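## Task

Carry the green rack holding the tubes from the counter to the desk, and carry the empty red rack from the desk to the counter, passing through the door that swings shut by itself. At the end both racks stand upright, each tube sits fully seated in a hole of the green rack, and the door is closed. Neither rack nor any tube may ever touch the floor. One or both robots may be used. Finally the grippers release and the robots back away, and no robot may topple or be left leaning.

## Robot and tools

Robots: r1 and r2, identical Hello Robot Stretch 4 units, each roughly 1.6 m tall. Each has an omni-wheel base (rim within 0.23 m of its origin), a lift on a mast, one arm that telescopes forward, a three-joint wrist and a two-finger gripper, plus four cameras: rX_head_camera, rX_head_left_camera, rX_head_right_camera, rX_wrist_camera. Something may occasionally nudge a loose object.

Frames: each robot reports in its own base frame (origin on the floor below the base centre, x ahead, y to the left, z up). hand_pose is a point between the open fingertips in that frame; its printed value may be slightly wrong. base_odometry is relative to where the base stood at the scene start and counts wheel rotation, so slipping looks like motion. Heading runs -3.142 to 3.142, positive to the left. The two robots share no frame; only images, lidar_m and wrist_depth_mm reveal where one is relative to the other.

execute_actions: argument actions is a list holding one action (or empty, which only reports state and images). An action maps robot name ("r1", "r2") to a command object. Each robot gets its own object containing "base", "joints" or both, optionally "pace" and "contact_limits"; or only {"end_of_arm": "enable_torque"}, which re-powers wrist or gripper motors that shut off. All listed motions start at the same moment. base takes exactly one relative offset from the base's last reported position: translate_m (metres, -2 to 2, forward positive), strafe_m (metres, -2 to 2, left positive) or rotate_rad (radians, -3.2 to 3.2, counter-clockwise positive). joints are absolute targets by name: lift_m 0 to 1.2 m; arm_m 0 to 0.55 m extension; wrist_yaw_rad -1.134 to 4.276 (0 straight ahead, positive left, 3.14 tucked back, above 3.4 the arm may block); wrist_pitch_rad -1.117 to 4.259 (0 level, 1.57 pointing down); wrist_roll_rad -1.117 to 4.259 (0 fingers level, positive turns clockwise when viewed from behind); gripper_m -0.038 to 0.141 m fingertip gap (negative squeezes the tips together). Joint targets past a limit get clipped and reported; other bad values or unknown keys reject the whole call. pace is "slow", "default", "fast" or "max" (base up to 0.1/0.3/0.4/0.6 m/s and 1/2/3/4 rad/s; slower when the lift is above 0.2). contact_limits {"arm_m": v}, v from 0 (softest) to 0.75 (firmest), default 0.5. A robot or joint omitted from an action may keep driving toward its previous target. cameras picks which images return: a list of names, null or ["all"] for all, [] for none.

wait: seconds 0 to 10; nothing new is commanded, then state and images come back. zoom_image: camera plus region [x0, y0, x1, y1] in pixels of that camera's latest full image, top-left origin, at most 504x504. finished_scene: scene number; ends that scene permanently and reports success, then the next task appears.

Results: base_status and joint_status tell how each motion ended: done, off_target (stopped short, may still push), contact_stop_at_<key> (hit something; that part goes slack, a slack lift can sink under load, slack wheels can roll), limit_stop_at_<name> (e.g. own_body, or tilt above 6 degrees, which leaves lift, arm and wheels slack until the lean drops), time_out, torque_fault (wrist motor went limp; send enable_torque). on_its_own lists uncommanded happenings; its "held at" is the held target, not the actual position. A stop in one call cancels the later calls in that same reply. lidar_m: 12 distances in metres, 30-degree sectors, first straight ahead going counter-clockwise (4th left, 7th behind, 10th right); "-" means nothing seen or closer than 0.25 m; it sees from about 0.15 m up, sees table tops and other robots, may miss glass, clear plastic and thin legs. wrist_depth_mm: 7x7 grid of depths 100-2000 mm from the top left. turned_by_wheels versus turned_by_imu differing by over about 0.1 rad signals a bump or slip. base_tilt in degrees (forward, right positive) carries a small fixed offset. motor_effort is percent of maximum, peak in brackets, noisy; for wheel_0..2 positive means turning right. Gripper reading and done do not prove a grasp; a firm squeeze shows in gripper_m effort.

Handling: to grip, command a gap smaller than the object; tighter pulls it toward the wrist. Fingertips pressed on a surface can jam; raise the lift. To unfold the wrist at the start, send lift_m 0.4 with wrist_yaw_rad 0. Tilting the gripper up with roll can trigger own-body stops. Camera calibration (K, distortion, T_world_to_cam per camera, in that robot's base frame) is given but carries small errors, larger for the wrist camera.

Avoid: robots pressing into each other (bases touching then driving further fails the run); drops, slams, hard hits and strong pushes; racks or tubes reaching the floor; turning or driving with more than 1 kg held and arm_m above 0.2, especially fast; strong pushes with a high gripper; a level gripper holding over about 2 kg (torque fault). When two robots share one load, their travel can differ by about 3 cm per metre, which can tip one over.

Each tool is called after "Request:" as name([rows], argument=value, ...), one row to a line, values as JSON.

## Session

Request:
execute_actions(actions=[])

Scene clock: 0.00 s.
r1.base_odometry: x=+0.000 y=+0.000 heading=+0.000 (m, m, rad; r1's odometry frame)
r1.turned_by_wheels: +0.000 (rad since the last result)
r1.turned_by_imu: +0.000 (rad since the last result)
r1.base_tilt: forward=+0.0 right=-0.1 (deg)
r1.lidar_m: 1.36 1.39 1.30 1.12 0.77 0.70 0.72 0.76 0.70 0.72 0.91 2.29
r1.base_status: not commanded
r1.joint_positions: lift_m=+0.264 arm_m=-0.001 wrist_yaw_rad=+3.096 wrist_pitch_rad=-0.015 wrist_roll_rad=-0.014 gripper_m=+0.057
r1.joint_status: not commanded
r1.motor_effort: lift_m=+19 arm_m=+0 wrist_yaw_rad=-1 wrist_pitch_rad=-6 wrist_roll_rad=+0 gripper_m=-3 wheel_0=+0 wheel_1=+0 wheel_2=+0 (%)
r1.hand_pose: x=-0.1143 y=+0.1006 z=+0.4463 quat_wxyz=(+0.023, +0.007, -0.007, +1.000) (m; r1's base frame)
r1.wrist_depth_mm: - 138 891 842 768 699 654 / - 130 878 831 759 699 654 / - 132 200 831 759 699 647 / 131 138 866 831 759 699 654 / 788 976 917 820 750 699 654 / 798 991 194 831 196 691 647 / 798 931 904 - 750 676 647
r2.base_odometry: x=+0.000 y=+0.000 heading=+0.000 (m, m, rad; r2's odometry frame)
r2.turned_by_wheels: +0.000 (rad since the last result)
r2.turned_by_imu: +0.000 (rad since the last result)
r2.base_tilt: forward=+0.1 right=-0.5 (deg)
r2.lidar_m: 2.38 1.59 0.90 0.74 0.75 0.82 0.69 0.66 0.79 1.46 1.76 2.08
r2.base_status: not commanded
r2.joint_positions: lift_m=+0.127 arm_m=+0.000 wrist_yaw_rad=+3.049 wrist_pitch_rad=+0.002 wrist_roll_rad=+0.020 gripper_m=+0.057
r2.joint_status: not commanded
r2.motor_effort: lift_m=+21 arm_m=+0 wrist_yaw_rad=+2 wrist_pitch_rad=-7 wrist_roll_rad=-1 gripper_m=+0 wheel_0=+0 wheel_1=+0 wheel_2=+0 (%)
r2.hand_pose: x=-0.1079 y=+0.1137 z=+0.3043 quat_wxyz=(+0.046, -0.001, +0.010, +0.999) (m; r2's base frame)
r2.wrist_depth_mm: - 143 842 917 976 946 741 / - 126 842 904 991 946 741 / 105 137 211 917 976 931 741 / 132 144 831 904 976 946 750 / 732 768 831 904 976 931 741 / 723 788 196 891 197 891 741 / 707 741 750 - 820 732 707
pictures: r1_head_camera, r1_head_left_camera, r1_head_right_camera, r1_wrist_camera, r2_head_camera, r2_head_left_camera, r2_head_right_camera, r2_wrist_camera
camera_calibration (this result's frames):
r1_wrist_camera: T_world_to_cam=[[0.0557361, 0.997708, 0.0383819, -0.121838], [-0.0236426, 0.0397497, -0.99893, 0.495046], [-0.998166, 0.054769, 0.0258039, 0.0944023], [0, 0, 0, 1]] pos_world=[0.112724, 0.0967102, 0.496756]
r2_wrist_camera: T_world_to_cam=[[0.0540674, 0.99852, -0.00588023, -0.095117], [0.0169563, -0.0068061, -0.999833, 0.358827], [-0.998393, 0.0539586, -0.0172992, 0.120503], [0, 0, 0, 1]] pos_world=[0.119368, 0.0909163, 0.360292]
Images, in order (width x height): r1_head_camera 420x560, r1_head_left_camera 420x672, r1_head_right_camera 420x672, r1_wrist_camera 616x392, r2_head_camera 420x560, r2_head_left_camera 420x672, r2_head_right_camera 420x672, r2_wrist_camera 616x392.

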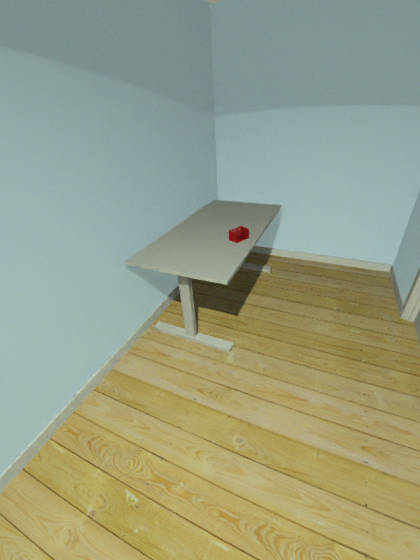

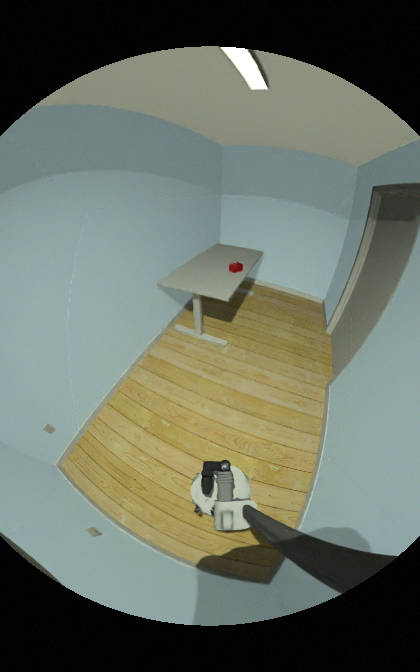

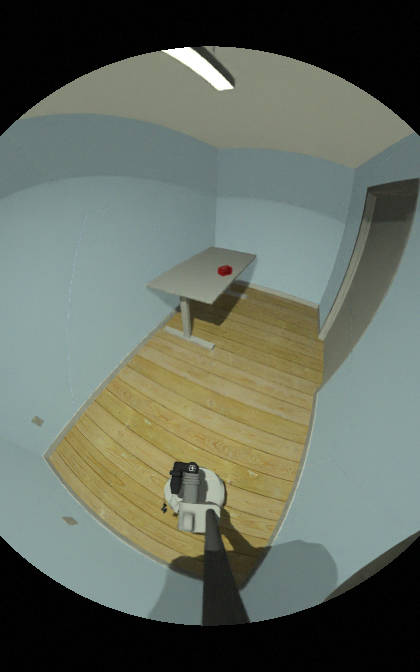

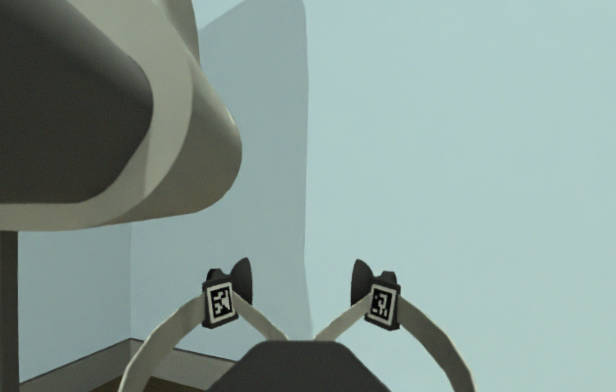

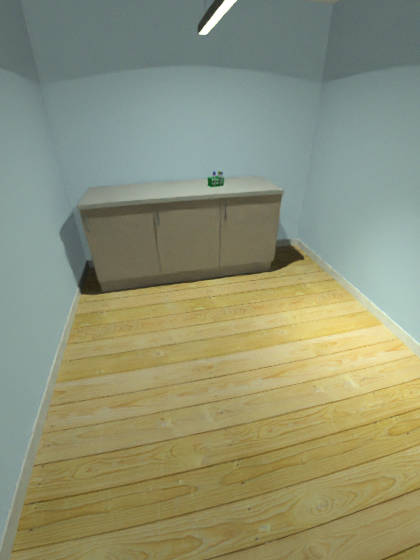

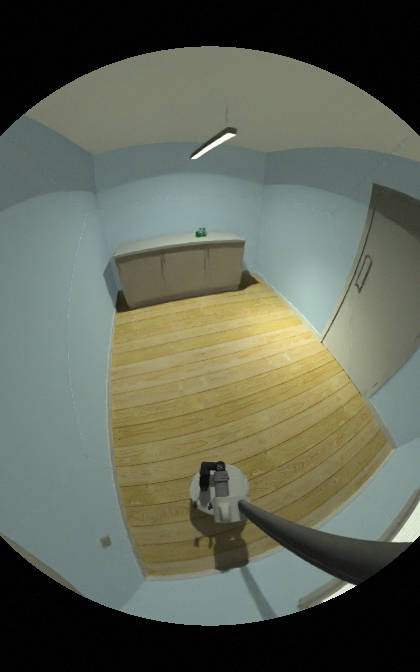

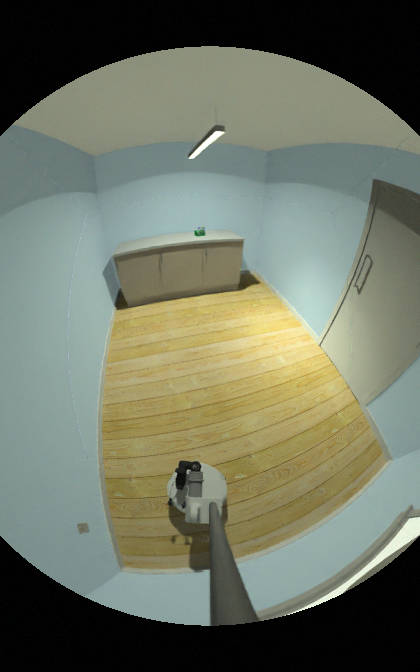

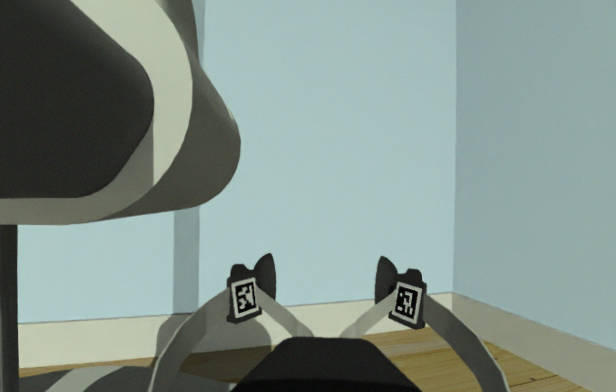

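Request:
zoom_image(camera="r1_head_camera", region=[200, 200, 290, 290])

Request:
zoom_image(camera="r2_head_camera", region=[185, 160, 245, 205])

Region (200, 200, 290, 290) of r1_head_camera's 420x560 image, scaled by 5.600, with more detail than that image has.

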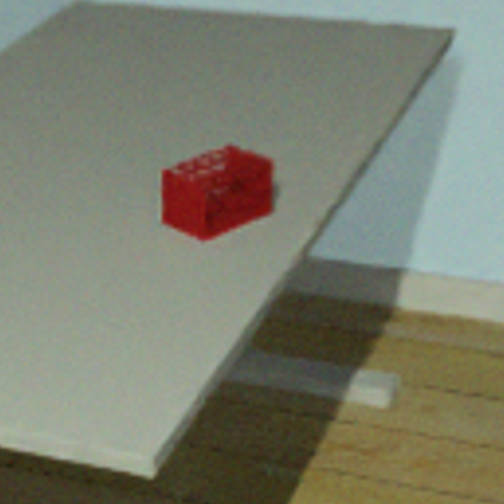

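Region (185, 160, 245, 205) of r2_head_camera's 420x560 image, scaled by 8.400, with more detail than that image has; it fills the top 378 rows of this view, and the rest is white.

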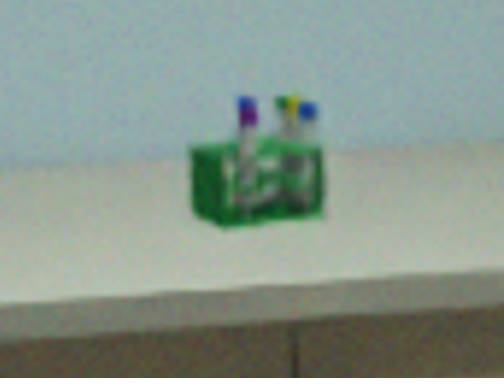

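Request:
execute_actions([
  {"r1":{"base":{"rotate_rad":-0.44},"joints":{"lift_m":0.45,"wrist_yaw_rad":0,"gripper_m":0.141,"wrist_roll_rad":0},"pace":"fast"},"r2":{"base":{"rotate_rad":-0.114},"joints":{"lift_m":0.4,"wrist_yaw_rad":0,"gripper_m":0.141,"wrist_roll_rad":0},"pace":"fast"}},
], cameras=[])

Request:
execute_actions([
  {"r1":{"base":{"translate_m":1.38},"joints":{"lift_m":0.7,"wrist_pitch_rad":0.2},"pace":"max"},"r2":{"base":{"translate_m":2.0},"joints":{"lift_m":0.9,"wrist_pitch_rad":0.2},"pace":"max"}},
], cameras=[])

Request:
execute_actions([
  {"r1":{"base":{"rotate_rad":1.09}},"r2":{"base":{"rotate_rad":0.57}}},
], cameras=["r1_head_camera","r1_wrist_camera","r2_head_camera","r2_wrist_camera"])

Scene clock: 21.03 s.
r1.base_odometry: x=+0.000 y=+0.000 heading=-0.440 (m, m, rad; r1's odometry frame)
r1.turned_by_wheels: -0.440 (rad since the last result)
r1.turned_by_imu: -0.448 (rad since the last result)
r1.base_tilt: forward=+0.1 right=+0.0 (deg)
r1.lidar_m: 2.17 1.35 1.36 1.29 1.03 0.72 0.71 0.73 0.74 0.70 0.73 1.00
r1.base_status: done
r1.joint_positions: lift_m=+0.450 arm_m=-0.001 wrist_yaw_rad=+0.000 wrist_pitch_rad=-0.015 wrist_roll_rad=+0.000 gripper_m=+0.141
r1.joint_status: all done
r1.motor_effort: lift_m=+21(23) arm_m=+0(0) wrist_yaw_rad=-2(7) wrist_pitch_rad=-6(7) wrist_roll_rad=+0(1) gripper_m=+1(2) wheel_0=+0(7) wheel_1=-1(9) wheel_2=-1(14) (%)
r1.hand_pose: x=+0.4584 y=-0.0873 z=+0.6324 quat_wxyz=(+1.000, +0.000, -0.008, +0.000) (m; r1's base frame)
r1.wrist_depth_mm: 1921 - - - - 1336 831 / - - - - - 1336 831 / - - - - - 1336 831 / 1756 - - - - 1336 831 / - - - - - 1366 842 / 1863 1756 1808 - 1808 991 831 / 1397 1430 1537 - 1464 1255 820
r2.base_odometry: x=+0.000 y=+0.000 heading=-0.114 (m, m, rad; r2's odometry frame)
r2.turned_by_wheels: -0.114 (rad since the last result)
r2.turned_by_imu: -0.111 (rad since the last result)
r2.base_tilt: forward=+0.0 right=-0.6 (deg)
r2.lidar_m: 2.40 1.94 0.95 0.77 0.74 0.84 0.70 0.67 0.75 1.16 1.79 1.96
r2.base_status: done
r2.joint_positions: lift_m=+0.400 arm_m=+0.000 wrist_yaw_rad=+0.000 wrist_pitch_rad=+0.002 wrist_roll_rad=+0.000 gripper_m=+0.141
r2.joint_status: all done
r2.motor_effort: lift_m=+24(27) arm_m=-1(1) wrist_yaw_rad=+1(5) wrist_pitch_rad=-6(7) wrist_roll_rad=-2(1) gripper_m=+1(3) wheel_0=+0(5) wheel_1=+0(6) wheel_2=+0(3) (%)
r2.hand_pose: x=+0.4598 y=-0.0873 z=+0.5774 quat_wxyz=(+1.000, +0.000, +0.001, +0.000) (m; r2's base frame)
r2.wrist_depth_mm: - - - - - - 1661 / - - - - - - 1661 / - - - - - - 1618 / 1983 - - - - - 1708 / 1983 - - - - - 1618 / 1808 1661 1618 - 1921 198 1576 / 1255 1281 1308 - 1430 1366 1397
pictures: none
No camera images: the call's "cameras" was empty. Leave "cameras" out to get every camera's image.

Scene clock: 26.30 s.
r1.base_odometry: x=+1.249 y=-0.588 heading=-0.440 (m, m, rad; r1's odometry frame)
r1.turned_by_wheels: +0.000 (rad since the last result)
r1.turned_by_imu: +0.002 (rad since the last result)
r1.base_tilt: forward=+0.1 right=+0.0 (deg)
r1.lidar_m: 1.66 0.76 0.55 0.51 1.37 1.87 2.09 1.00 0.72 0.67 0.80 1.09
r1.base_status: done
r1.joint_positions: lift_m=+0.700 arm_m=-0.001 wrist_yaw_rad=+0.000 wrist_pitch_rad=+0.202 wrist_roll_rad=+0.000 gripper_m=+0.141
r1.joint_status: all done
r1.motor_effort: lift_m=+20(24) arm_m=+0(0) wrist_yaw_rad=-1(1) wrist_pitch_rad=-6(8) wrist_roll_rad=+1(1) gripper_m=+1(0) wheel_0=+0(9) wheel_1=+1(8) wheel_2=+1(15) (%)
r1.hand_pose: x=+0.4525 y=-0.0874 z=+0.8202 quat_wxyz=(+0.995, +0.000, +0.101, +0.000) (m; r1's base frame)
r1.wrist_depth_mm: 1308 1281 1308 1336 1308 1160 809 / 1336 1366 1397 1366 1366 1160 809 / 1366 1366 1397 1430 1430 1160 820 / 1078 1430 1430 1464 1464 1160 809 / 1430 1464 1499 1464 1499 1160 820 / 1499 1499 1576 1576 1537 960 809 / 1308 1336 1397 - 1336 1060 809
r2.base_odometry: x=+1.987 y=-0.227 heading=-0.114 (m, m, rad; r2's odometry frame)
r2.turned_by_wheels: +0.000 (rad since the last result)
r2.turned_by_imu: +0.002 (rad since the last result)
r2.base_tilt: forward=+0.1 right=-0.6 (deg)
r2.lidar_m: 0.53 0.53 0.59 0.93 1.48 1.69 2.51 2.52 1.31 1.08 1.08 0.68
r2.base_status: done
r2.joint_positions: lift_m=+0.900 arm_m=+0.000 wrist_yaw_rad=+0.000 wrist_pitch_rad=+0.202 wrist_roll_rad=+0.000 gripper_m=+0.141
r2.joint_status: all done
r2.motor_effort: lift_m=+22(25) arm_m=-1(1) wrist_yaw_rad=+2(1) wrist_pitch_rad=-7(5) wrist_roll_rad=-2(2) gripper_m=+2(1) wheel_0=+0(6) wheel_1=+0(7) wheel_2=+0(13) (%)
r2.hand_pose: x=+0.4539 y=-0.0874 z=+1.0201 quat_wxyz=(+0.995, +0.000, +0.101, +0.000) (m; r2's base frame)
r2.wrist_depth_mm: 798 854 917 991 1060 1098 917 / 809 866 946 1008 1078 1138 917 / 831 891 960 1042 1160 1182 931 / 647 891 946 1042 1205 1229 931 / 544 554 569 580 640 1160 946 / 387 373 384 433 466 198 946 / 343 382 421 - 530 1205 946
pictures: none
No camera images: the call's "cameras" was empty. Leave "cameras" out to get every camera's image.

Scene clock: 28.07 s.
r1.base_odometry: x=+1.249 y=-0.588 heading=+0.650 (m, m, rad; r1's odometry frame)
r1.turned_by_wheels: +1.090 (rad since the last result)
r1.turned_by_imu: +1.112 (rad since the last result)
r1.base_tilt: forward=+0.1 right=+0.0 (deg)
r1.lidar_m: 0.53 0.51 1.38 1.95 2.09 0.96 0.72 0.68 0.82 1.08 1.66 0.69
r1.base_status: done
r1.joint_positions: lift_m=+0.700 arm_m=-0.001 wrist_yaw_rad=+0.000 wrist_pitch_rad=+0.202 wrist_roll_rad=+0.000 gripper_m=+0.141
r1.joint_status: not commanded
r1.motor_effort: lift_m=+20(20) arm_m=+0(0) wrist_yaw_rad=-1(2) wrist_pitch_rad=-6(6) wrist_roll_rad=+0(1) gripper_m=+0(1) wheel_0=-1(9) wheel_1=-1(7) wheel_2=-1(10) (%)
r1.hand_pose: x=+0.4525 y=-0.0874 z=+0.8202 quat_wxyz=(+0.995, +0.000, +0.101, +0.000) (m; r1's base frame)
r1.wrist_depth_mm: 891 976 1078 1229 1366 1537 1255 / 904 991 1098 1229 1430 1537 1308 / 904 991 1160 1255 1499 1576 1308 / 904 904 917 798 917 931 946 / 525 535 539 535 539 640 1336 / 370 332 377 427 1499 1229 1397 / 314 1098 1255 - 1366 1336 1308
r2.base_odometry: x=+1.987 y=-0.227 heading=+0.456 (m, m, rad; r2's odometry frame)
r2.turned_by_wheels: +0.570 (rad since the last result)
r2.turned_by_imu: +0.561 (rad since the last result)
r2.base_tilt: forward=+0.1 right=-0.6 (deg)
r2.lidar_m: 0.52 0.59 0.98 1.48 1.69 2.55 2.54 1.33 1.08 1.08 0.67 0.54
r2.base_status: done
r2.joint_positions: lift_m=+0.900 arm_m=+0.000 wrist_yaw_rad=+0.000 wrist_pitch_rad=+0.202 wrist_roll_rad=+0.000 gripper_m=+0.141
r2.joint_status: not commanded
r2.motor_effort: lift_m=+22(22) arm_m=-1(1) wrist_yaw_rad=+2(1) wrist_pitch_rad=-6(6) wrist_roll_rad=-2(2) gripper_m=+0(1) wheel_0=+0(4) wheel_1=-1(6) wheel_2=+2(6) (%)
r2.hand_pose: x=+0.4539 y=-0.0874 z=+1.0201 quat_wxyz=(+0.995, +0.000, +0.101, +0.000) (m; r2's base frame)
r2.wrist_depth_mm: 1078 1008 976 891 831 809 778 / 1098 1025 960 931 878 809 798 / 1138 1078 1008 946 904 854 809 / 904 931 960 634 904 854 831 / 544 554 564 585 591 603 609 / 430 399 364 410 389 198 418 / 469 430 399 - 334 320 325
pictures: r1_head_camera, r1_wrist_camera, r2_head_camera, r2_wrist_camera
camera_calibration (this result's frames):
r1_wrist_camera: T_world_to_cam=[[-0.00400962, -0.999643, 0.0264105, -0.117956], [-0.190646, -0.0251621, -0.981336, 0.944888], [0.981651, -0.00896985, -0.190477, -0.0632664], [0, 0, 0, 1]] pos_world=[0.241772, -0.0947055, 0.918318]
r2_wrist_camera: T_world_to_cam=[[0.0406955, -0.999155, 0.00574323, -0.100805], [-0.21599, -0.0144091, -0.976289, 1.14471], [0.975547, 0.0384901, -0.216394, 0.0104543], [0, 0, 0, 1]] pos_world=[0.241151, -0.0846279, 1.12041]
Images, in order (width x height): r1_head_camera 420x560, r1_wrist_camera 616x392, r2_head_camera 420x560, r2_wrist_camera 616x392.

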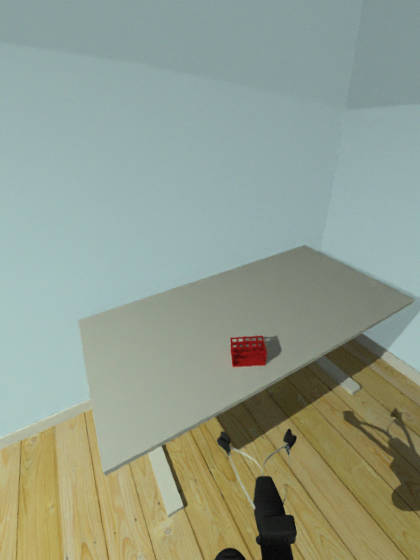

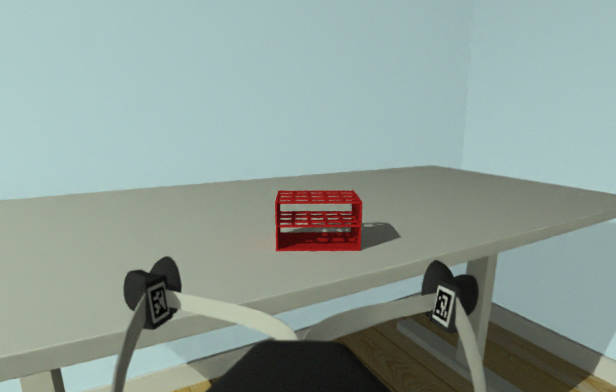

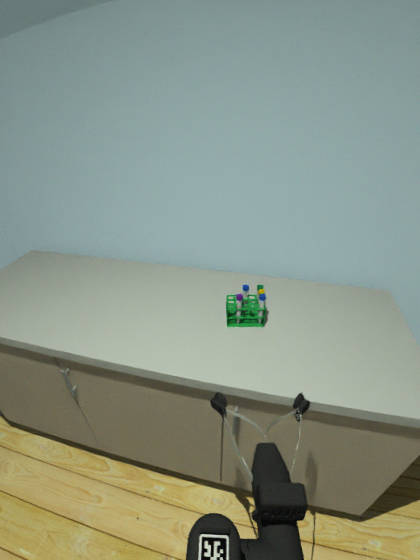

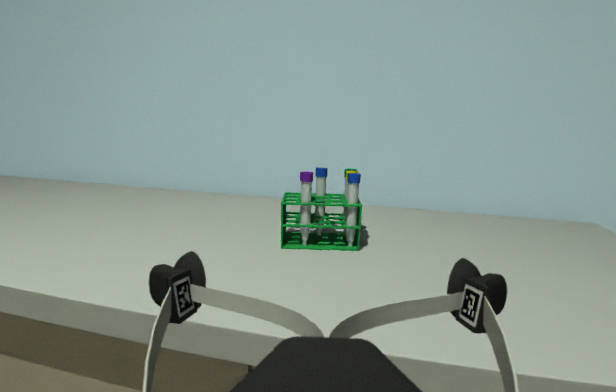

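Request:
execute_actions([
  {"r1":{"base":{"strafe_m":-0.022},"joints":{"lift_m":0.655,"arm_m":0.25}},"r2":{"base":{"strafe_m":0.006},"joints":{"arm_m":0.3,"lift_m":0.845}}},
], cameras=["r1_wrist_camera","r2_wrist_camera"])

Scene clock: 33.87 s.
r1.base_odometry: x=+1.262 y=-0.605 heading=+0.650 (m, m, rad; r1's odometry frame)
r1.turned_by_wheels: +0.000 (rad since the last result)
r1.turned_by_imu: +0.000 (rad since the last result)
r1.base_tilt: forward=+0.1 right=+0.0 (deg)
r1.lidar_m: 0.55 0.52 1.38 1.97 2.12 0.98 0.70 0.67 0.81 1.06 1.62 0.77
r1.base_status: done
r1.joint_positions: lift_m=+0.655 arm_m=+0.249 wrist_yaw_rad=+0.000 wrist_pitch_rad=+0.202 wrist_roll_rad=+0.000 gripper_m=+0.141
r1.joint_status: all done
r1.motor_effort: lift_m=+17(19) arm_m=+6(7) wrist_yaw_rad=-2(1) wrist_pitch_rad=-6(6) wrist_roll_rad=+0(1) gripper_m=+1(0) wheel_0=+0(7) wheel_1=+0(8) wheel_2=+0(0) (%)
r1.hand_pose: x=+0.7026 y=-0.0874 z=+0.7755 quat_wxyz=(+0.995, +0.000, +0.101, +0.000) (m; r1's base frame)
r1.wrist_depth_mm: 715 798 891 991 1138 1281 1160 / 741 820 904 1025 1160 1336 1182 / 768 842 931 1060 1229 1336 1229 / 691 699 699 349 699 699 715 / 399 407 359 332 353 413 410 / 282 253 258 290 258 271 306 / 222 220 232 - 230 256 1205
r2.base_odometry: x=+1.984 y=-0.222 heading=+0.456 (m, m, rad; r2's odometry frame)
r2.turned_by_wheels: +0.000 (rad since the last result)
r2.turned_by_imu: +0.001 (rad since the last result)
r2.base_tilt: forward=+0.1 right=-0.6 (deg)
r2.lidar_m: 0.53 0.59 0.98 1.46 1.67 2.56 2.54 1.32 1.08 1.06 0.67 0.53
r2.base_status: done
r2.joint_positions: lift_m=+0.845 arm_m=+0.299 wrist_yaw_rad=+0.000 wrist_pitch_rad=+0.202 wrist_roll_rad=+0.000 gripper_m=+0.141
r2.joint_status: all done
r2.motor_effort: lift_m=+17(21) arm_m=+6(6) wrist_yaw_rad=+2(3) wrist_pitch_rad=-6(7) wrist_roll_rad=-2(2) gripper_m=+1(0) wheel_0=+1(7) wheel_1=+0(6) wheel_2=+0(1) (%)
r2.hand_pose: x=+0.7525 y=-0.0874 z=+0.9655 quat_wxyz=(+0.995, +0.000, +0.101, +0.000) (m; r2's base frame)
r2.wrist_depth_mm: 732 691 661 615 585 559 535 / 768 707 676 627 603 574 549 / 788 741 699 654 615 591 559 / 661 668 691 327 580 597 569 / 392 402 410 338 343 439 439 / 282 272 262 291 282 198 306 / 223 222 227 - 242 231 243
pictures: r1_wrist_camera, r2_wrist_camera
camera_calibration (this result's frames):
r1_wrist_camera: T_world_to_cam=[[-0.00397458, -0.999643, 0.0264076, -0.115784], [-0.190577, -0.0251666, -0.98135, 0.948639], [0.981664, -0.00893313, -0.190409, -0.317301], [0, 0, 0, 1]] pos_world=[0.491812, -0.094703, 0.873587]
r2_wrist_camera: T_world_to_cam=[[0.0407127, -0.999154, 0.00574412, -0.112653], [-0.215962, -0.0144125, -0.976295, 1.15588], [0.975553, 0.0385071, -0.216366, -0.292732], [0, 0, 0, 1]] pos_world=[0.539788, -0.0846267, 1.06579]
Images, in order (width x height): r1_wrist_camera 616x392, r2_wrist_camera 616x392.

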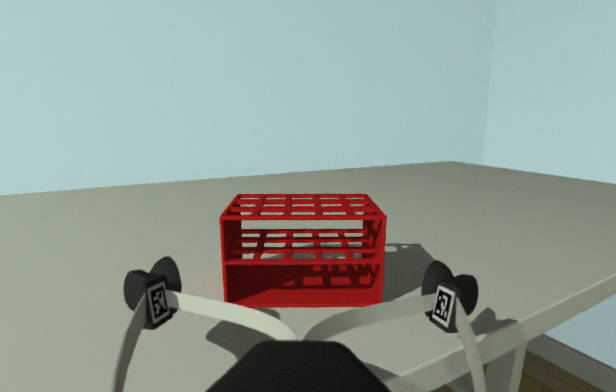

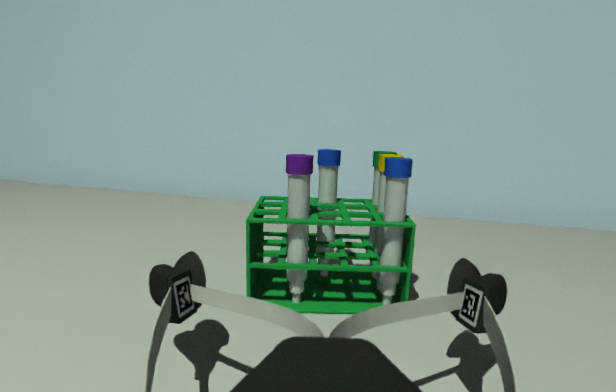

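Request:
execute_actions([
  {"r1":{"joints":{"lift_m":0.649,"arm_m":0.336},"pace":"slow"},"r2":{"base":{"strafe_m":-0.004},"joints":{"arm_m":0.386,"lift_m":0.836},"pace":"slow"}},
], cameras=["r1_wrist_camera","r2_wrist_camera"])

Request:
execute_actions([
  {"r1":{"joints":{"gripper_m":0.07}},"r2":{"joints":{"gripper_m":0.065}}},
], cameras=["r1_wrist_camera","r2_wrist_camera"])

Scene clock: 39.60 s.
r1.base_odometry: x=+1.262 y=-0.605 heading=+0.650 (m, m, rad; r1's odometry frame)
r1.turned_by_wheels: +0.000 (rad since the last result)
r1.turned_by_imu: +0.001 (rad since the last result)
r1.base_tilt: forward=+0.1 right=+0.0 (deg)
r1.lidar_m: 0.54 0.53 1.40 1.96 2.11 0.98 0.68 0.68 0.79 1.05 1.64 0.73
r1.base_status: not commanded
r1.joint_positions: lift_m=+0.649 arm_m=+0.335 wrist_yaw_rad=+0.000 wrist_pitch_rad=+0.202 wrist_roll_rad=+0.000 gripper_m=+0.141
r1.joint_status: all done
r1.motor_effort: lift_m=+17(13) arm_m=+6(6) wrist_yaw_rad=-1(1) wrist_pitch_rad=-6(5) wrist_roll_rad=+0(0) gripper_m=+1(0) wheel_0=+0(0) wheel_1=+0(0) wheel_2=+0(0) (%)
r1.hand_pose: x=+0.7885 y=-0.0874 z=+0.7695 quat_wxyz=(+0.995, +0.000, +0.101, +0.000) (m; r1's base frame)
r1.wrist_depth_mm: 661 732 831 917 1060 1229 1118 / 683 750 831 946 1078 1255 1160 / 699 759 866 960 1118 1255 1182 / 661 668 668 661 676 676 683 / 384 392 246 247 235 394 392 / 270 242 226 226 211 246 273 / 213 210 208 - 209 211 215
r2.base_odometry: x=+1.986 y=-0.226 heading=+0.456 (m, m, rad; r2's odometry frame)
r2.turned_by_wheels: +0.000 (rad since the last result)
r2.turned_by_imu: +0.001 (rad since the last result)
r2.base_tilt: forward=+0.1 right=-0.6 (deg)
r2.lidar_m: 0.51 0.61 0.96 1.48 1.67 2.54 2.53 1.31 1.08 1.09 0.68 0.52
r2.base_status: done
r2.joint_positions: lift_m=+0.836 arm_m=+0.385 wrist_yaw_rad=+0.000 wrist_pitch_rad=+0.202 wrist_roll_rad=+0.000 gripper_m=+0.141
r2.joint_status: all done
r2.motor_effort: lift_m=+17(18) arm_m=+6(7) wrist_yaw_rad=+2(2) wrist_pitch_rad=-7(6) wrist_roll_rad=-2(2) gripper_m=-2(0) wheel_0=+0(4) wheel_1=-2(5) wheel_2=+0(1) (%)
r2.hand_pose: x=+0.8385 y=-0.0874 z=+0.9565 quat_wxyz=(+0.995, +0.000, +0.101, +0.000) (m; r2's base frame)
r2.wrist_depth_mm: 640 603 564 535 496 484 466 / 661 621 580 554 521 496 477 / 676 640 597 564 530 512 484 / 621 634 615 243 221 530 500 / 370 379 221 201 204 410 415 / 264 255 211 202 200 194 286 / 208 209 211 - 212 218 227
pictures: r1_wrist_camera, r2_wrist_camera
camera_calibration (this result's frames):
r1_wrist_camera: T_world_to_cam=[[-0.0040045, -0.999643, 0.0264076, -0.115269], [-0.190578, -0.0251609, -0.98135, 0.959144], [0.981664, -0.00896252, -0.190409, -0.402843], [0, 0, 0, 1]] pos_world=[0.577786, -0.0947051, 0.867595]
r2_wrist_camera: T_world_to_cam=[[0.040606, -0.999159, 0.00574439, -0.116042], [-0.215964, -0.0143897, -0.976295, 1.16567], [0.975557, 0.0384028, -0.216366, -0.37853], [0, 0, 0, 1]] pos_world=[0.625732, -0.0846341, 1.0568]
Images, in order (width x height): r1_wrist_camera 616x392, r2_wrist_camera 616x392.

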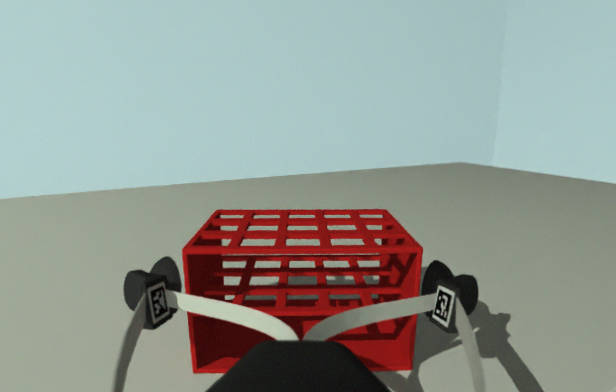

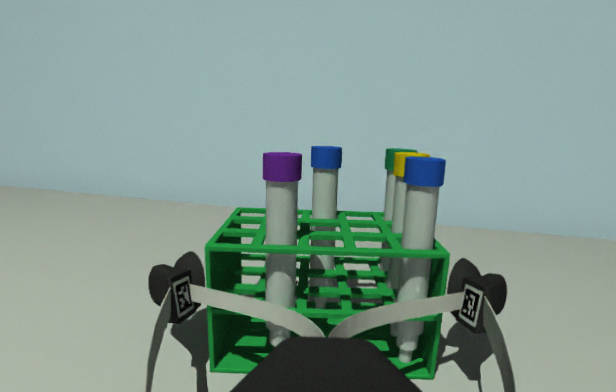

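Scene clock: 41.40 s.
r1.base_odometry: x=+1.262 y=-0.605 heading=+0.650 (m, m, rad; r1's odometry frame)
r1.turned_by_wheels: +0.000 (rad since the last result)
r1.turned_by_imu: +0.000 (rad since the last result)
r1.base_tilt: forward=+0.1 right=-0.1 (deg)
r1.lidar_m: 0.56 0.51 1.38 1.96 2.11 0.96 0.70 0.68 0.77 1.07 1.63 0.71
r1.base_status: not commanded
r1.joint_positions: lift_m=+0.649 arm_m=+0.335 wrist_yaw_rad=+0.000 wrist_pitch_rad=+0.203 wrist_roll_rad=+0.000 gripper_m=+0.071
r1.joint_status: all done
r1.motor_effort: lift_m=+17(17) arm_m=+6(6) wrist_yaw_rad=-1(2) wrist_pitch_rad=-8(9) wrist_roll_rad=+1(1) gripper_m=-25(24) wheel_0=+0(0) wheel_1=-1(0) wheel_2=+0(0) (%)
r1.hand_pose: x=+0.7885 y=-0.0874 z=+0.7693 quat_wxyz=(+0.995, +0.000, +0.101, +0.000) (m; r1's base frame)
r1.wrist_depth_mm: 668 732 820 917 1060 1229 1098 / 683 750 831 946 1078 1255 1138 / 699 768 866 991 1118 1308 1160 / 654 654 661 668 668 661 676 / 382 384 205 234 211 392 389 / 268 175 204 219 204 183 272 / 207 210 185 - 193 210 214
r2.base_odometry: x=+1.986 y=-0.226 heading=+0.456 (m, m, rad; r2's odometry frame)
r2.turned_by_wheels: +0.000 (rad since the last result)
r2.turned_by_imu: +0.000 (rad since the last result)
r2.base_tilt: forward=+0.1 right=-0.5 (deg)
r2.lidar_m: 0.51 0.60 0.99 1.49 1.66 2.55 2.50 1.33 1.09 1.08 0.67 0.53
r2.base_status: not commanded
r2.joint_positions: lift_m=+0.836 arm_m=+0.385 wrist_yaw_rad=+0.000 wrist_pitch_rad=+0.203 wrist_roll_rad=+0.000 gripper_m=+0.066
r2.joint_status: all done
r2.motor_effort: lift_m=+17(17) arm_m=+6(6) wrist_yaw_rad=+2(2) wrist_pitch_rad=-10(10) wrist_roll_rad=-1(2) gripper_m=-29(29) wheel_0=+0(1) wheel_1=-2(2) wheel_2=+0(0) (%)
r2.hand_pose: x=+0.8384 y=-0.0874 z=+0.9562 quat_wxyz=(+0.995, +0.000, +0.102, +0.000) (m; r2's base frame)
r2.wrist_depth_mm: 640 597 569 535 504 488 462 / 661 621 580 554 525 492 469 / 676 647 591 559 525 504 496 / 615 634 603 229 229 517 500 / 366 377 234 195 193 404 413 / 260 181 189 204 189 176 285 / 207 206 197 - 196 216 206
pictures: r1_wrist_camera, r2_wrist_camera
camera_calibration (this result's frames):
r1_wrist_camera: T_world_to_cam=[[-0.00398461, -0.999643, 0.0264109, -0.115281], [-0.191314, -0.0251612, -0.981206, 0.959394], [0.981521, -0.00896249, -0.191145, -0.402162], [0, 0, 0, 1]] pos_world=[0.577816, -0.0947051, 0.867537]
r2_wrist_camera: T_world_to_cam=[[0.0405404, -0.999161, 0.00572653, -0.115988], [-0.217052, -0.0144009, -0.976054, 1.16603], [0.975318, 0.0383267, -0.217454, -0.377311], [0, 0, 0, 1]] pos_world=[0.625789, -0.084638, 1.05672]
Images, in order (width x height): r1_wrist_camera 616x392, r2_wrist_camera 616x392.

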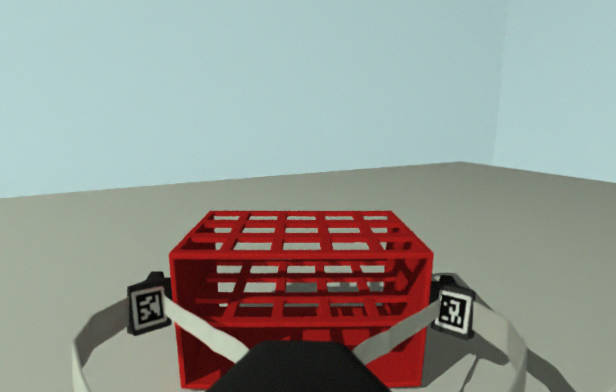

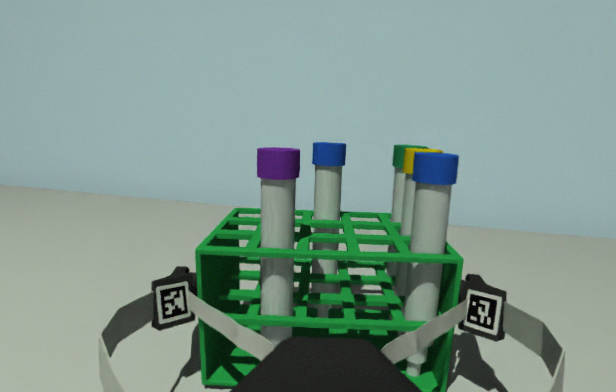

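Request:
execute_actions([
  {"r1":{"joints":{"lift_m":0.71}},"r2":{"joints":{"lift_m":0.89}}},
], cameras=[])

Request:
execute_actions([
  {"r1":{"joints":{"arm_m":0,"lift_m":0.74},"base":{"rotate_rad":0.46}},"r2":{"joints":{"arm_m":0},"base":{"translate_m":-0.3}}},
], cameras=[])

Request:
execute_actions([
  {"r1":{"base":{"strafe_m":-0.45}},"r2":{"base":{"translate_m":-0.2}}},
], cameras=["r1_head_left_camera","r1_head_right_camera","r1_wrist_camera","r2_wrist_camera","r2_head_right_camera"])

Scene clock: 60.87 s.
r1.base_odometry: x=+1.262 y=-0.605 heading=+0.650 (m, m, rad; r1's odometry frame)
r1.turned_by_wheels: +0.000 (rad since the last result)
r1.turned_by_imu: +0.001 (rad since the last result)
r1.base_tilt: forward=+0.1 right=+0.0 (deg)
r1.lidar_m: 0.55 0.52 1.39 1.96 2.11 0.95 0.70 0.67 0.80 1.08 1.65 0.73
r1.base_status: not commanded
r1.joint_positions: lift_m=+0.710 arm_m=+0.335 wrist_yaw_rad=+0.000 wrist_pitch_rad=+0.203 wrist_roll_rad=+0.000 gripper_m=+0.071
r1.joint_status: all done
r1.motor_effort: lift_m=+22(22) arm_m=+6(6) wrist_yaw_rad=+2(1) wrist_pitch_rad=-8(8) wrist_roll_rad=+1(1) gripper_m=-25(24) wheel_0=+0(0) wheel_1=+0(0) wheel_2=+0(0) (%)
r1.hand_pose: x=+0.7885 y=-0.0874 z=+0.8298 quat_wxyz=(+0.995, +0.000, +0.101, +0.000) (m; r1's base frame)
r1.wrist_depth_mm: 661 741 820 904 1042 1229 1118 / 676 750 842 946 1078 1229 1138 / 699 768 866 976 1118 1281 1160 / 715 788 854 946 960 946 1098 / 544 544 205 234 210 549 554 / 384 176 203 218 204 182 389 / 294 298 185 - 194 298 303
r2.base_odometry: x=+1.986 y=-0.226 heading=+0.456 (m, m, rad; r2's odometry frame)
r2.turned_by_wheels: +0.000 (rad since the last result)
r2.turned_by_imu: +0.002 (rad since the last result)
r2.base_tilt: forward=+0.1 right=-0.6 (deg)
r2.lidar_m: 0.54 0.60 1.00 1.48 1.67 2.54 2.54 1.33 1.09 1.06 0.66 0.50
r2.base_status: not commanded
r2.joint_positions: lift_m=+0.890 arm_m=+0.385 wrist_yaw_rad=+0.000 wrist_pitch_rad=+0.204 wrist_roll_rad=+0.000 gripper_m=+0.066
r2.joint_status: all done
r2.motor_effort: lift_m=+24(23) arm_m=+6(6) wrist_yaw_rad=+2(2) wrist_pitch_rad=-10(11) wrist_roll_rad=-2(2) gripper_m=-26(28) wheel_0=+0(1) wheel_1=-2(2) wheel_2=+0(0) (%)
r2.hand_pose: x=+0.8384 y=-0.0874 z=+1.0096 quat_wxyz=(+0.995, +0.000, +0.102, +0.000) (m; r2's base frame)
r2.wrist_depth_mm: 634 603 564 530 508 488 462 / 661 621 591 554 525 492 473 / 676 647 609 554 535 504 488 / 715 668 621 229 229 521 496 / 504 521 232 195 193 530 504 / 359 181 188 206 187 176 389 / 287 283 208 - 196 300 283
pictures: none
No camera images: the call's "cameras" was empty. Leave "cameras" out to get every camera's image.

Scene clock: 63.33 s.
r1.base_odometry: x=+1.262 y=-0.605 heading=+1.109 (m, m, rad; r1's odometry frame)
r1.turned_by_wheels: +0.460 (rad since the last result)
r1.turned_by_imu: +0.469 (rad since the last result)
r1.base_tilt: forward=+0.1 right=+0.0 (deg)
r1.lidar_m: 0.44 0.54 1.85 2.10 1.00 0.71 0.69 0.79 1.07 1.64 0.78 0.55
r1.base_status: done
r1.joint_positions: lift_m=+0.740 arm_m=+0.001 wrist_yaw_rad=+0.000 wrist_pitch_rad=+0.203 wrist_roll_rad=+0.000 gripper_m=+0.071
r1.joint_status: all done
r1.motor_effort: lift_m=+22(24) arm_m=-5(6) wrist_yaw_rad=-1(6) wrist_pitch_rad=-9(9) wrist_roll_rad=+0(0) gripper_m=-24(25) wheel_0=-2(7) wheel_1=-2(6) wheel_2=+1(8) (%)
r1.hand_pose: x=+0.4544 y=-0.0875 z=+0.8598 quat_wxyz=(+0.995, +0.000, +0.101, +0.000) (m; r1's base frame)
r1.wrist_depth_mm: 976 991 991 1025 1025 1025 1025 / 1025 1025 1008 1042 1042 1060 1078 / 1025 1060 1078 1078 1098 1098 1098 / 1060 1098 1098 1098 1118 1098 1138 / 1118 1118 204 233 209 647 634 / 1138 176 203 219 204 183 445 / 1182 347 185 - 195 343 351
r2.base_odometry: x=+1.717 y=-0.358 heading=+0.456 (m, m, rad; r2's odometry frame)
r2.turned_by_wheels: +0.000 (rad since the last result)
r2.turned_by_imu: +0.001 (rad since the last result)
r2.base_tilt: forward=+0.1 right=-0.5 (deg)
r2.lidar_m: 0.40 0.92 1.53 1.54 1.74 2.24 2.25 1.26 1.03 1.00 1.13 0.44
r2.base_status: done
r2.joint_positions: lift_m=+0.890 arm_m=+0.001 wrist_yaw_rad=+0.000 wrist_pitch_rad=+0.204 wrist_roll_rad=+0.000 gripper_m=+0.066
r2.joint_status: all done
r2.motor_effort: lift_m=+24(24) arm_m=-6(7) wrist_yaw_rad=+3(1) wrist_pitch_rad=-12(11) wrist_roll_rad=-2(2) gripper_m=-25(31) wheel_0=+0(4) wheel_1=+1(5) wheel_2=+0(7) (%)
r2.hand_pose: x=+0.4546 y=-0.0875 z=+1.0095 quat_wxyz=(+0.995, +0.000, +0.102, +0.000) (m; r2's base frame)
r2.wrist_depth_mm: 1397 1308 1255 1182 1118 1060 991 / 1430 1366 1229 1205 1160 1078 1042 / 1499 1430 1308 1229 1160 1118 1060 / 842 866 904 229 229 991 1078 / 820 750 232 196 195 580 574 / 854 181 189 206 189 176 591 / 891 831 208 - 196 634 597
pictures: none
No camera images: the call's "cameras" was empty. Leave "cameras" out to get every camera's image.

Scene clock: 66.17 s.
r1.base_odometry: x=+1.665 y=-0.806 heading=+1.109 (m, m, rad; r1's odometry frame)
r1.turned_by_wheels: +0.000 (rad since the last result)
r1.turned_by_imu: +0.000 (rad since the last result)
r1.base_tilt: forward=+0.2 right=-0.1 (deg)
r1.lidar_m: 0.44 0.56 0.75 2.56 0.99 0.79 0.74 0.75 0.94 1.20 0.78 0.58
r1.base_status: done
r1.joint_positions: lift_m=+0.740 arm_m=+0.001 wrist_yaw_rad=+0.000 wrist_pitch_rad=+0.203 wrist_roll_rad=+0.000 gripper_m=+0.071
r1.joint_status: not commanded
r1.motor_effort: lift_m=+22(22) arm_m=-5(5) wrist_yaw_rad=-2(1) wrist_pitch_rad=-9(9) wrist_roll_rad=+1(0) gripper_m=-24(25) wheel_0=+2(7) wheel_1=-1(10) wheel_2=+0(1) (%)
r1.hand_pose: x=+0.4544 y=-0.0874 z=+0.8598 quat_wxyz=(+0.995, +0.000, +0.101, +0.000) (m; r1's base frame)
r1.wrist_depth_mm: 991 1008 1025 1025 1025 1042 1060 / 1008 1025 1025 1060 1078 1060 1078 / 1060 1060 1078 1078 1098 1098 1118 / 1078 1098 1118 1118 1138 1138 1160 / 627 640 204 234 208 647 634 / 442 176 204 218 204 182 452 / 340 347 186 - 193 349 355
r2.base_odometry: x=+1.537 y=-0.446 heading=+0.456 (m, m, rad; r2's odometry frame)
r2.turned_by_wheels: +0.000 (rad since the last result)
r2.turned_by_imu: +0.001 (rad since the last result)
r2.base_tilt: forward=+0.1 right=-0.6 (deg)
r2.lidar_m: 0.40 1.13 1.58 1.58 1.78 2.03 2.04 1.22 0.98 0.97 1.11 0.43
r2.base_status: done
r2.joint_positions: lift_m=+0.890 arm_m=+0.001 wrist_yaw_rad=+0.000 wrist_pitch_rad=+0.204 wrist_roll_rad=+0.000 gripper_m=+0.066
r2.joint_status: not commanded
r2.motor_effort: lift_m=+24(24) arm_m=-6(6) wrist_yaw_rad=+2(3) wrist_pitch_rad=-11(11) wrist_roll_rad=-2(2) gripper_m=-26(28) wheel_0=+1(3) wheel_1=-1(4) wheel_2=-2(6) (%)
r2.hand_pose: x=+0.4546 y=-0.0874 z=+1.0095 quat_wxyz=(+0.995, +0.000, +0.102, +0.000) (m; r2's base frame)
r2.wrist_depth_mm: 1618 1499 1464 1397 1281 1229 1160 / 1661 1576 1464 1397 1308 1281 1205 / 1661 1618 1499 1366 1308 1281 1205 / 1042 991 904 228 230 991 1255 / 1060 976 233 189 195 768 759 / 1138 181 188 204 187 176 1308 / 1160 1060 208 - 189 831 1336
pictures: r1_head_left_camera, r1_head_right_camera, r1_wrist_camera, r2_head_right_camera, r2_wrist_camera
camera_calibration (this result's frames):
r1_wrist_camera: T_world_to_cam=[[-0.00410695, -0.999643, 0.0264111, -0.118984], [-0.191694, -0.0251345, -0.981133, 0.984378], [0.981446, -0.00909232, -0.191523, -0.0566378], [0, 0, 0, 1]] pos_world=[0.243798, -0.0947147, 0.958101]
r2_wrist_camera: T_world_to_cam=[[0.0405425, -0.999162, 0.00570668, -0.100717], [-0.217527, -0.0144006, -0.975948, 1.13487], [0.975212, 0.038326, -0.217928, 0.00909562], [0, 0, 0, 1]] pos_world=[0.242079, -0.0846381, 1.11014]
Images, in order (width x height): r1_head_left_camera 420x672, r1_head_right_camera 420x672, r1_wrist_camera 616x392, r2_head_right_camera 420x672, r2_wrist_camera 616x392.

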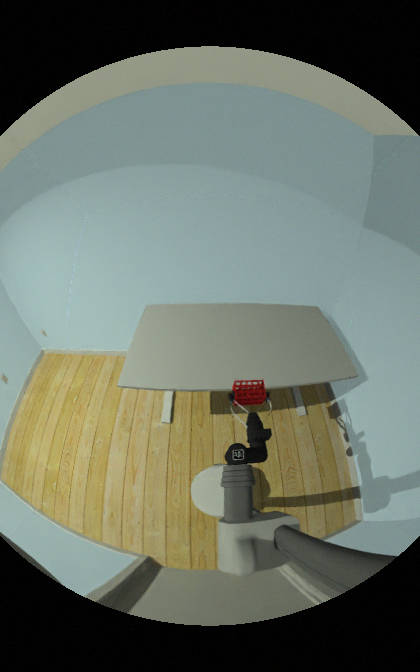

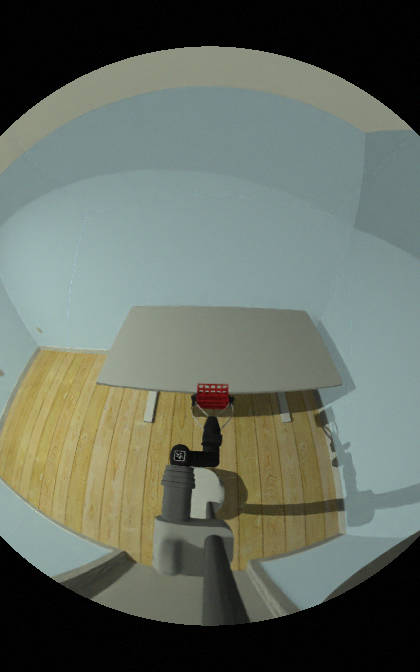

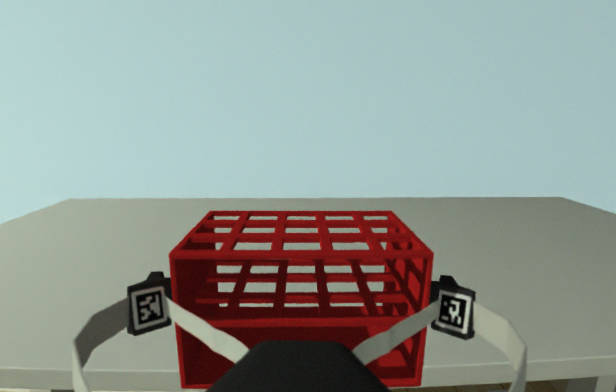

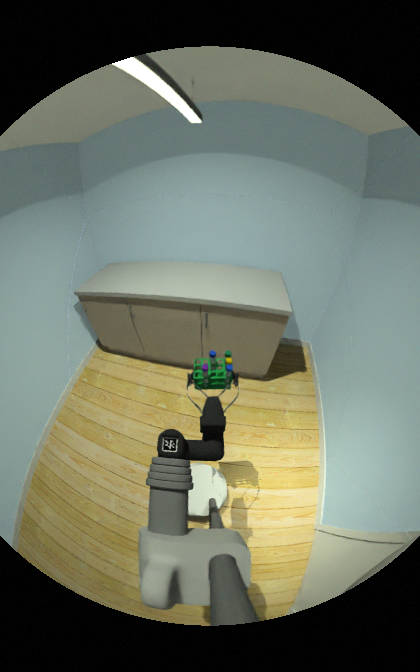

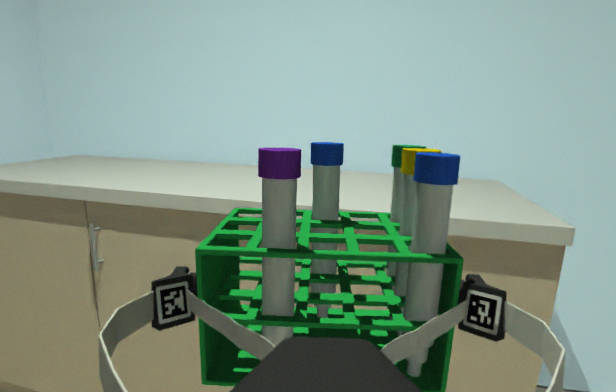

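Request:
execute_actions([
  {"r1":{"base":{"translate_m":-0.46}}},
], cameras=[])

Request:
execute_actions([
  {"r1":{"base":{"translate_m":-0.12},"pace":"slow"}},
], cameras=["r1_head_left_camera","r1_head_right_camera"])

Scene clock: 72.43 s.
r1.base_odometry: x=+1.460 y=-1.217 heading=+1.109 (m, m, rad; r1's odometry frame)
r1.turned_by_wheels: +0.000 (rad since the last result)
r1.turned_by_imu: +0.000 (rad since the last result)
r1.base_tilt: forward=+0.1 right=+0.0 (deg)
r1.lidar_m: 0.41 1.03 2.49 0.94 0.43 0.30 0.28 0.29 0.40 0.75 1.22 1.05
r1.base_status: done
r1.joint_positions: lift_m=+0.740 arm_m=+0.001 wrist_yaw_rad=+0.000 wrist_pitch_rad=+0.203 wrist_roll_rad=+0.000 gripper_m=+0.071
r1.joint_status: not commanded
r1.motor_effort: lift_m=+22(22) arm_m=-5(5) wrist_yaw_rad=-1(1) wrist_pitch_rad=-10(9) wrist_roll_rad=+0(1) gripper_m=-25(26) wheel_0=-2(5) wheel_1=-1(7) wheel_2=+0(11) (%)
r1.hand_pose: x=+0.4544 y=-0.0874 z=+0.8598 quat_wxyz=(+0.995, +0.000, +0.101, +0.000) (m; r1's base frame)
r1.wrist_depth_mm: 1397 1430 1397 1464 1430 1499 1430 / 1430 1464 1499 1499 1537 1499 1464 / 1464 1499 1537 1537 1537 1576 1430 / 1537 1078 1098 1118 1098 1138 1118 / 1618 1618 205 234 210 1661 1397 / 1618 176 203 220 204 183 1464 / 1366 1366 185 - 194 1281 1397
r2.base_odometry: x=+1.537 y=-0.446 heading=+0.456 (m, m, rad; r2's odometry frame)
r2.turned_by_wheels: +0.000 (rad since the last result)
r2.turned_by_imu: +0.002 (rad since the last result)
r2.base_tilt: forward=+0.1 right=-0.6 (deg)
r2.lidar_m: 0.40 1.13 1.58 1.58 1.78 2.01 2.05 1.22 0.99 0.97 1.10 0.43
r2.base_status: not commanded
r2.joint_positions: lift_m=+0.890 arm_m=+0.001 wrist_yaw_rad=+0.000 wrist_pitch_rad=+0.204 wrist_roll_rad=+0.000 gripper_m=+0.066
r2.joint_status: not commanded
r2.motor_effort: lift_m=+24(24) arm_m=-6(6) wrist_yaw_rad=+2(2) wrist_pitch_rad=-11(11) wrist_roll_rad=-2(2) gripper_m=-27(30) wheel_0=+1(1) wheel_1=-1(1) wheel_2=-2(2) (%)
r2.hand_pose: x=+0.4546 y=-0.0874 z=+1.0095 quat_wxyz=(+0.995, +0.000, +0.102, +0.000) (m; r2's base frame)
r2.wrist_depth_mm: 1537 1464 1430 1336 1281 1205 1160 / 1708 1576 1499 1397 1308 1255 1205 / 1661 1618 1499 1430 1366 1308 1255 / 1060 976 917 227 229 991 1229 / 1060 991 233 193 194 778 759 / 1118 181 188 205 187 176 1308 / 1182 1060 208 - 191 831 1336
pictures: none
No camera images: the call's "cameras" was empty. Leave "cameras" out to get every camera's image.

Scene clock: 74.90 s.
r1.base_odometry: x=+1.406 y=-1.325 heading=+1.109 (m, m, rad; r1's odometry frame)
r1.turned_by_wheels: +0.000 (rad since the last result)
r1.turned_by_imu: -0.001 (rad since the last result)
r1.base_tilt: forward=+0.1 right=+0.0 (deg)
r1.lidar_m: 0.42 1.16 2.65 0.52 0.34 0.25 - 0.25 0.26 0.40 1.26 1.18
r1.base_status: done
r1.joint_positions: lift_m=+0.740 arm_m=+0.001 wrist_yaw_rad=+0.000 wrist_pitch_rad=+0.203 wrist_roll_rad=+0.000 gripper_m=+0.071
r1.joint_status: not commanded
r1.motor_effort: lift_m=+21(22) arm_m=-5(5) wrist_yaw_rad=-2(1) wrist_pitch_rad=-8(9) wrist_roll_rad=+1(0) gripper_m=-25(24) wheel_0=-2(11) wheel_1=-4(12) wheel_2=+1(17) (%)
r1.hand_pose: x=+0.4544 y=-0.0874 z=+0.8599 quat_wxyz=(+0.995, +0.000, +0.101, +0.000) (m; r1's base frame)
r1.wrist_depth_mm: 1499 1537 1537 1537 1576 1576 1430 / 1537 1618 1576 1576 1618 1618 1464 / 1618 1618 1661 1661 1661 1708 1464 / 1661 1078 1078 1098 1098 1118 1118 / 1708 1708 204 234 211 1756 1464 / 1756 176 203 218 204 183 1499 / 1366 1366 185 - 193 1336 1366
r2.base_odometry: x=+1.537 y=-0.446 heading=+0.456 (m, m, rad; r2's odometry frame)
r2.turned_by_wheels: +0.000 (rad since the last result)
r2.turned_by_imu: +0.001 (rad since the last result)
r2.base_tilt: forward=+0.1 right=-0.6 (deg)
r2.lidar_m: 0.41 1.16 1.57 1.56 1.79 2.03 2.04 1.12 0.96 0.96 1.10 0.42
r2.base_status: not commanded
r2.joint_positions: lift_m=+0.890 arm_m=+0.001 wrist_yaw_rad=+0.000 wrist_pitch_rad=+0.204 wrist_roll_rad=+0.000 gripper_m=+0.066
r2.joint_status: not commanded
r2.motor_effort: lift_m=+24(24) arm_m=-6(6) wrist_yaw_rad=+2(2) wrist_pitch_rad=-11(11) wrist_roll_rad=-2(1) gripper_m=-27(26) wheel_0=+1(1) wheel_1=-1(1) wheel_2=-2(2) (%)
r2.hand_pose: x=+0.4546 y=-0.0874 z=+1.0095 quat_wxyz=(+0.995, +0.000, +0.102, +0.000) (m; r2's base frame)
r2.wrist_depth_mm: 1618 1499 1464 1366 1281 1205 1205 / 1618 1537 1499 1430 1336 1281 1182 / 1708 1661 1499 1397 1397 1281 1229 / 1025 1008 904 225 229 991 1255 / 1078 1008 232 194 195 788 778 / 1098 180 188 206 187 175 1308 / 1160 1078 208 - 191 820 1336
pictures: r1_head_left_camera, r1_head_right_camera
Images, in order (width x height): r1_head_left_camera 420x672, r1_head_right_camera 420x672.

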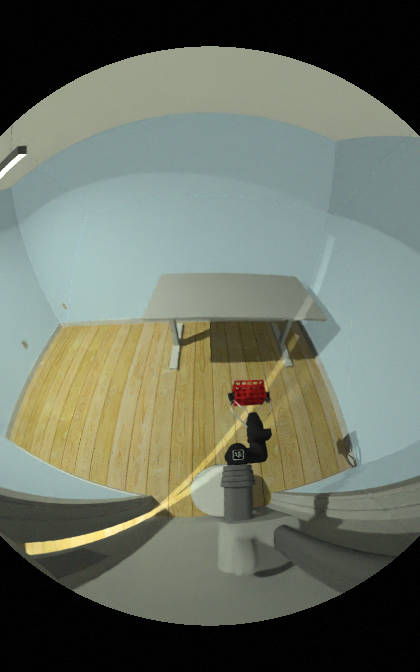

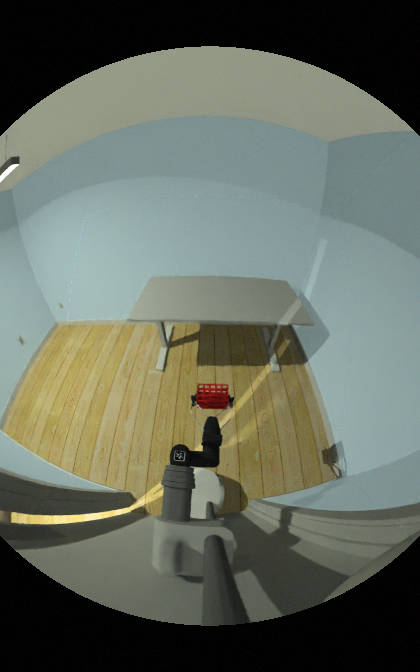

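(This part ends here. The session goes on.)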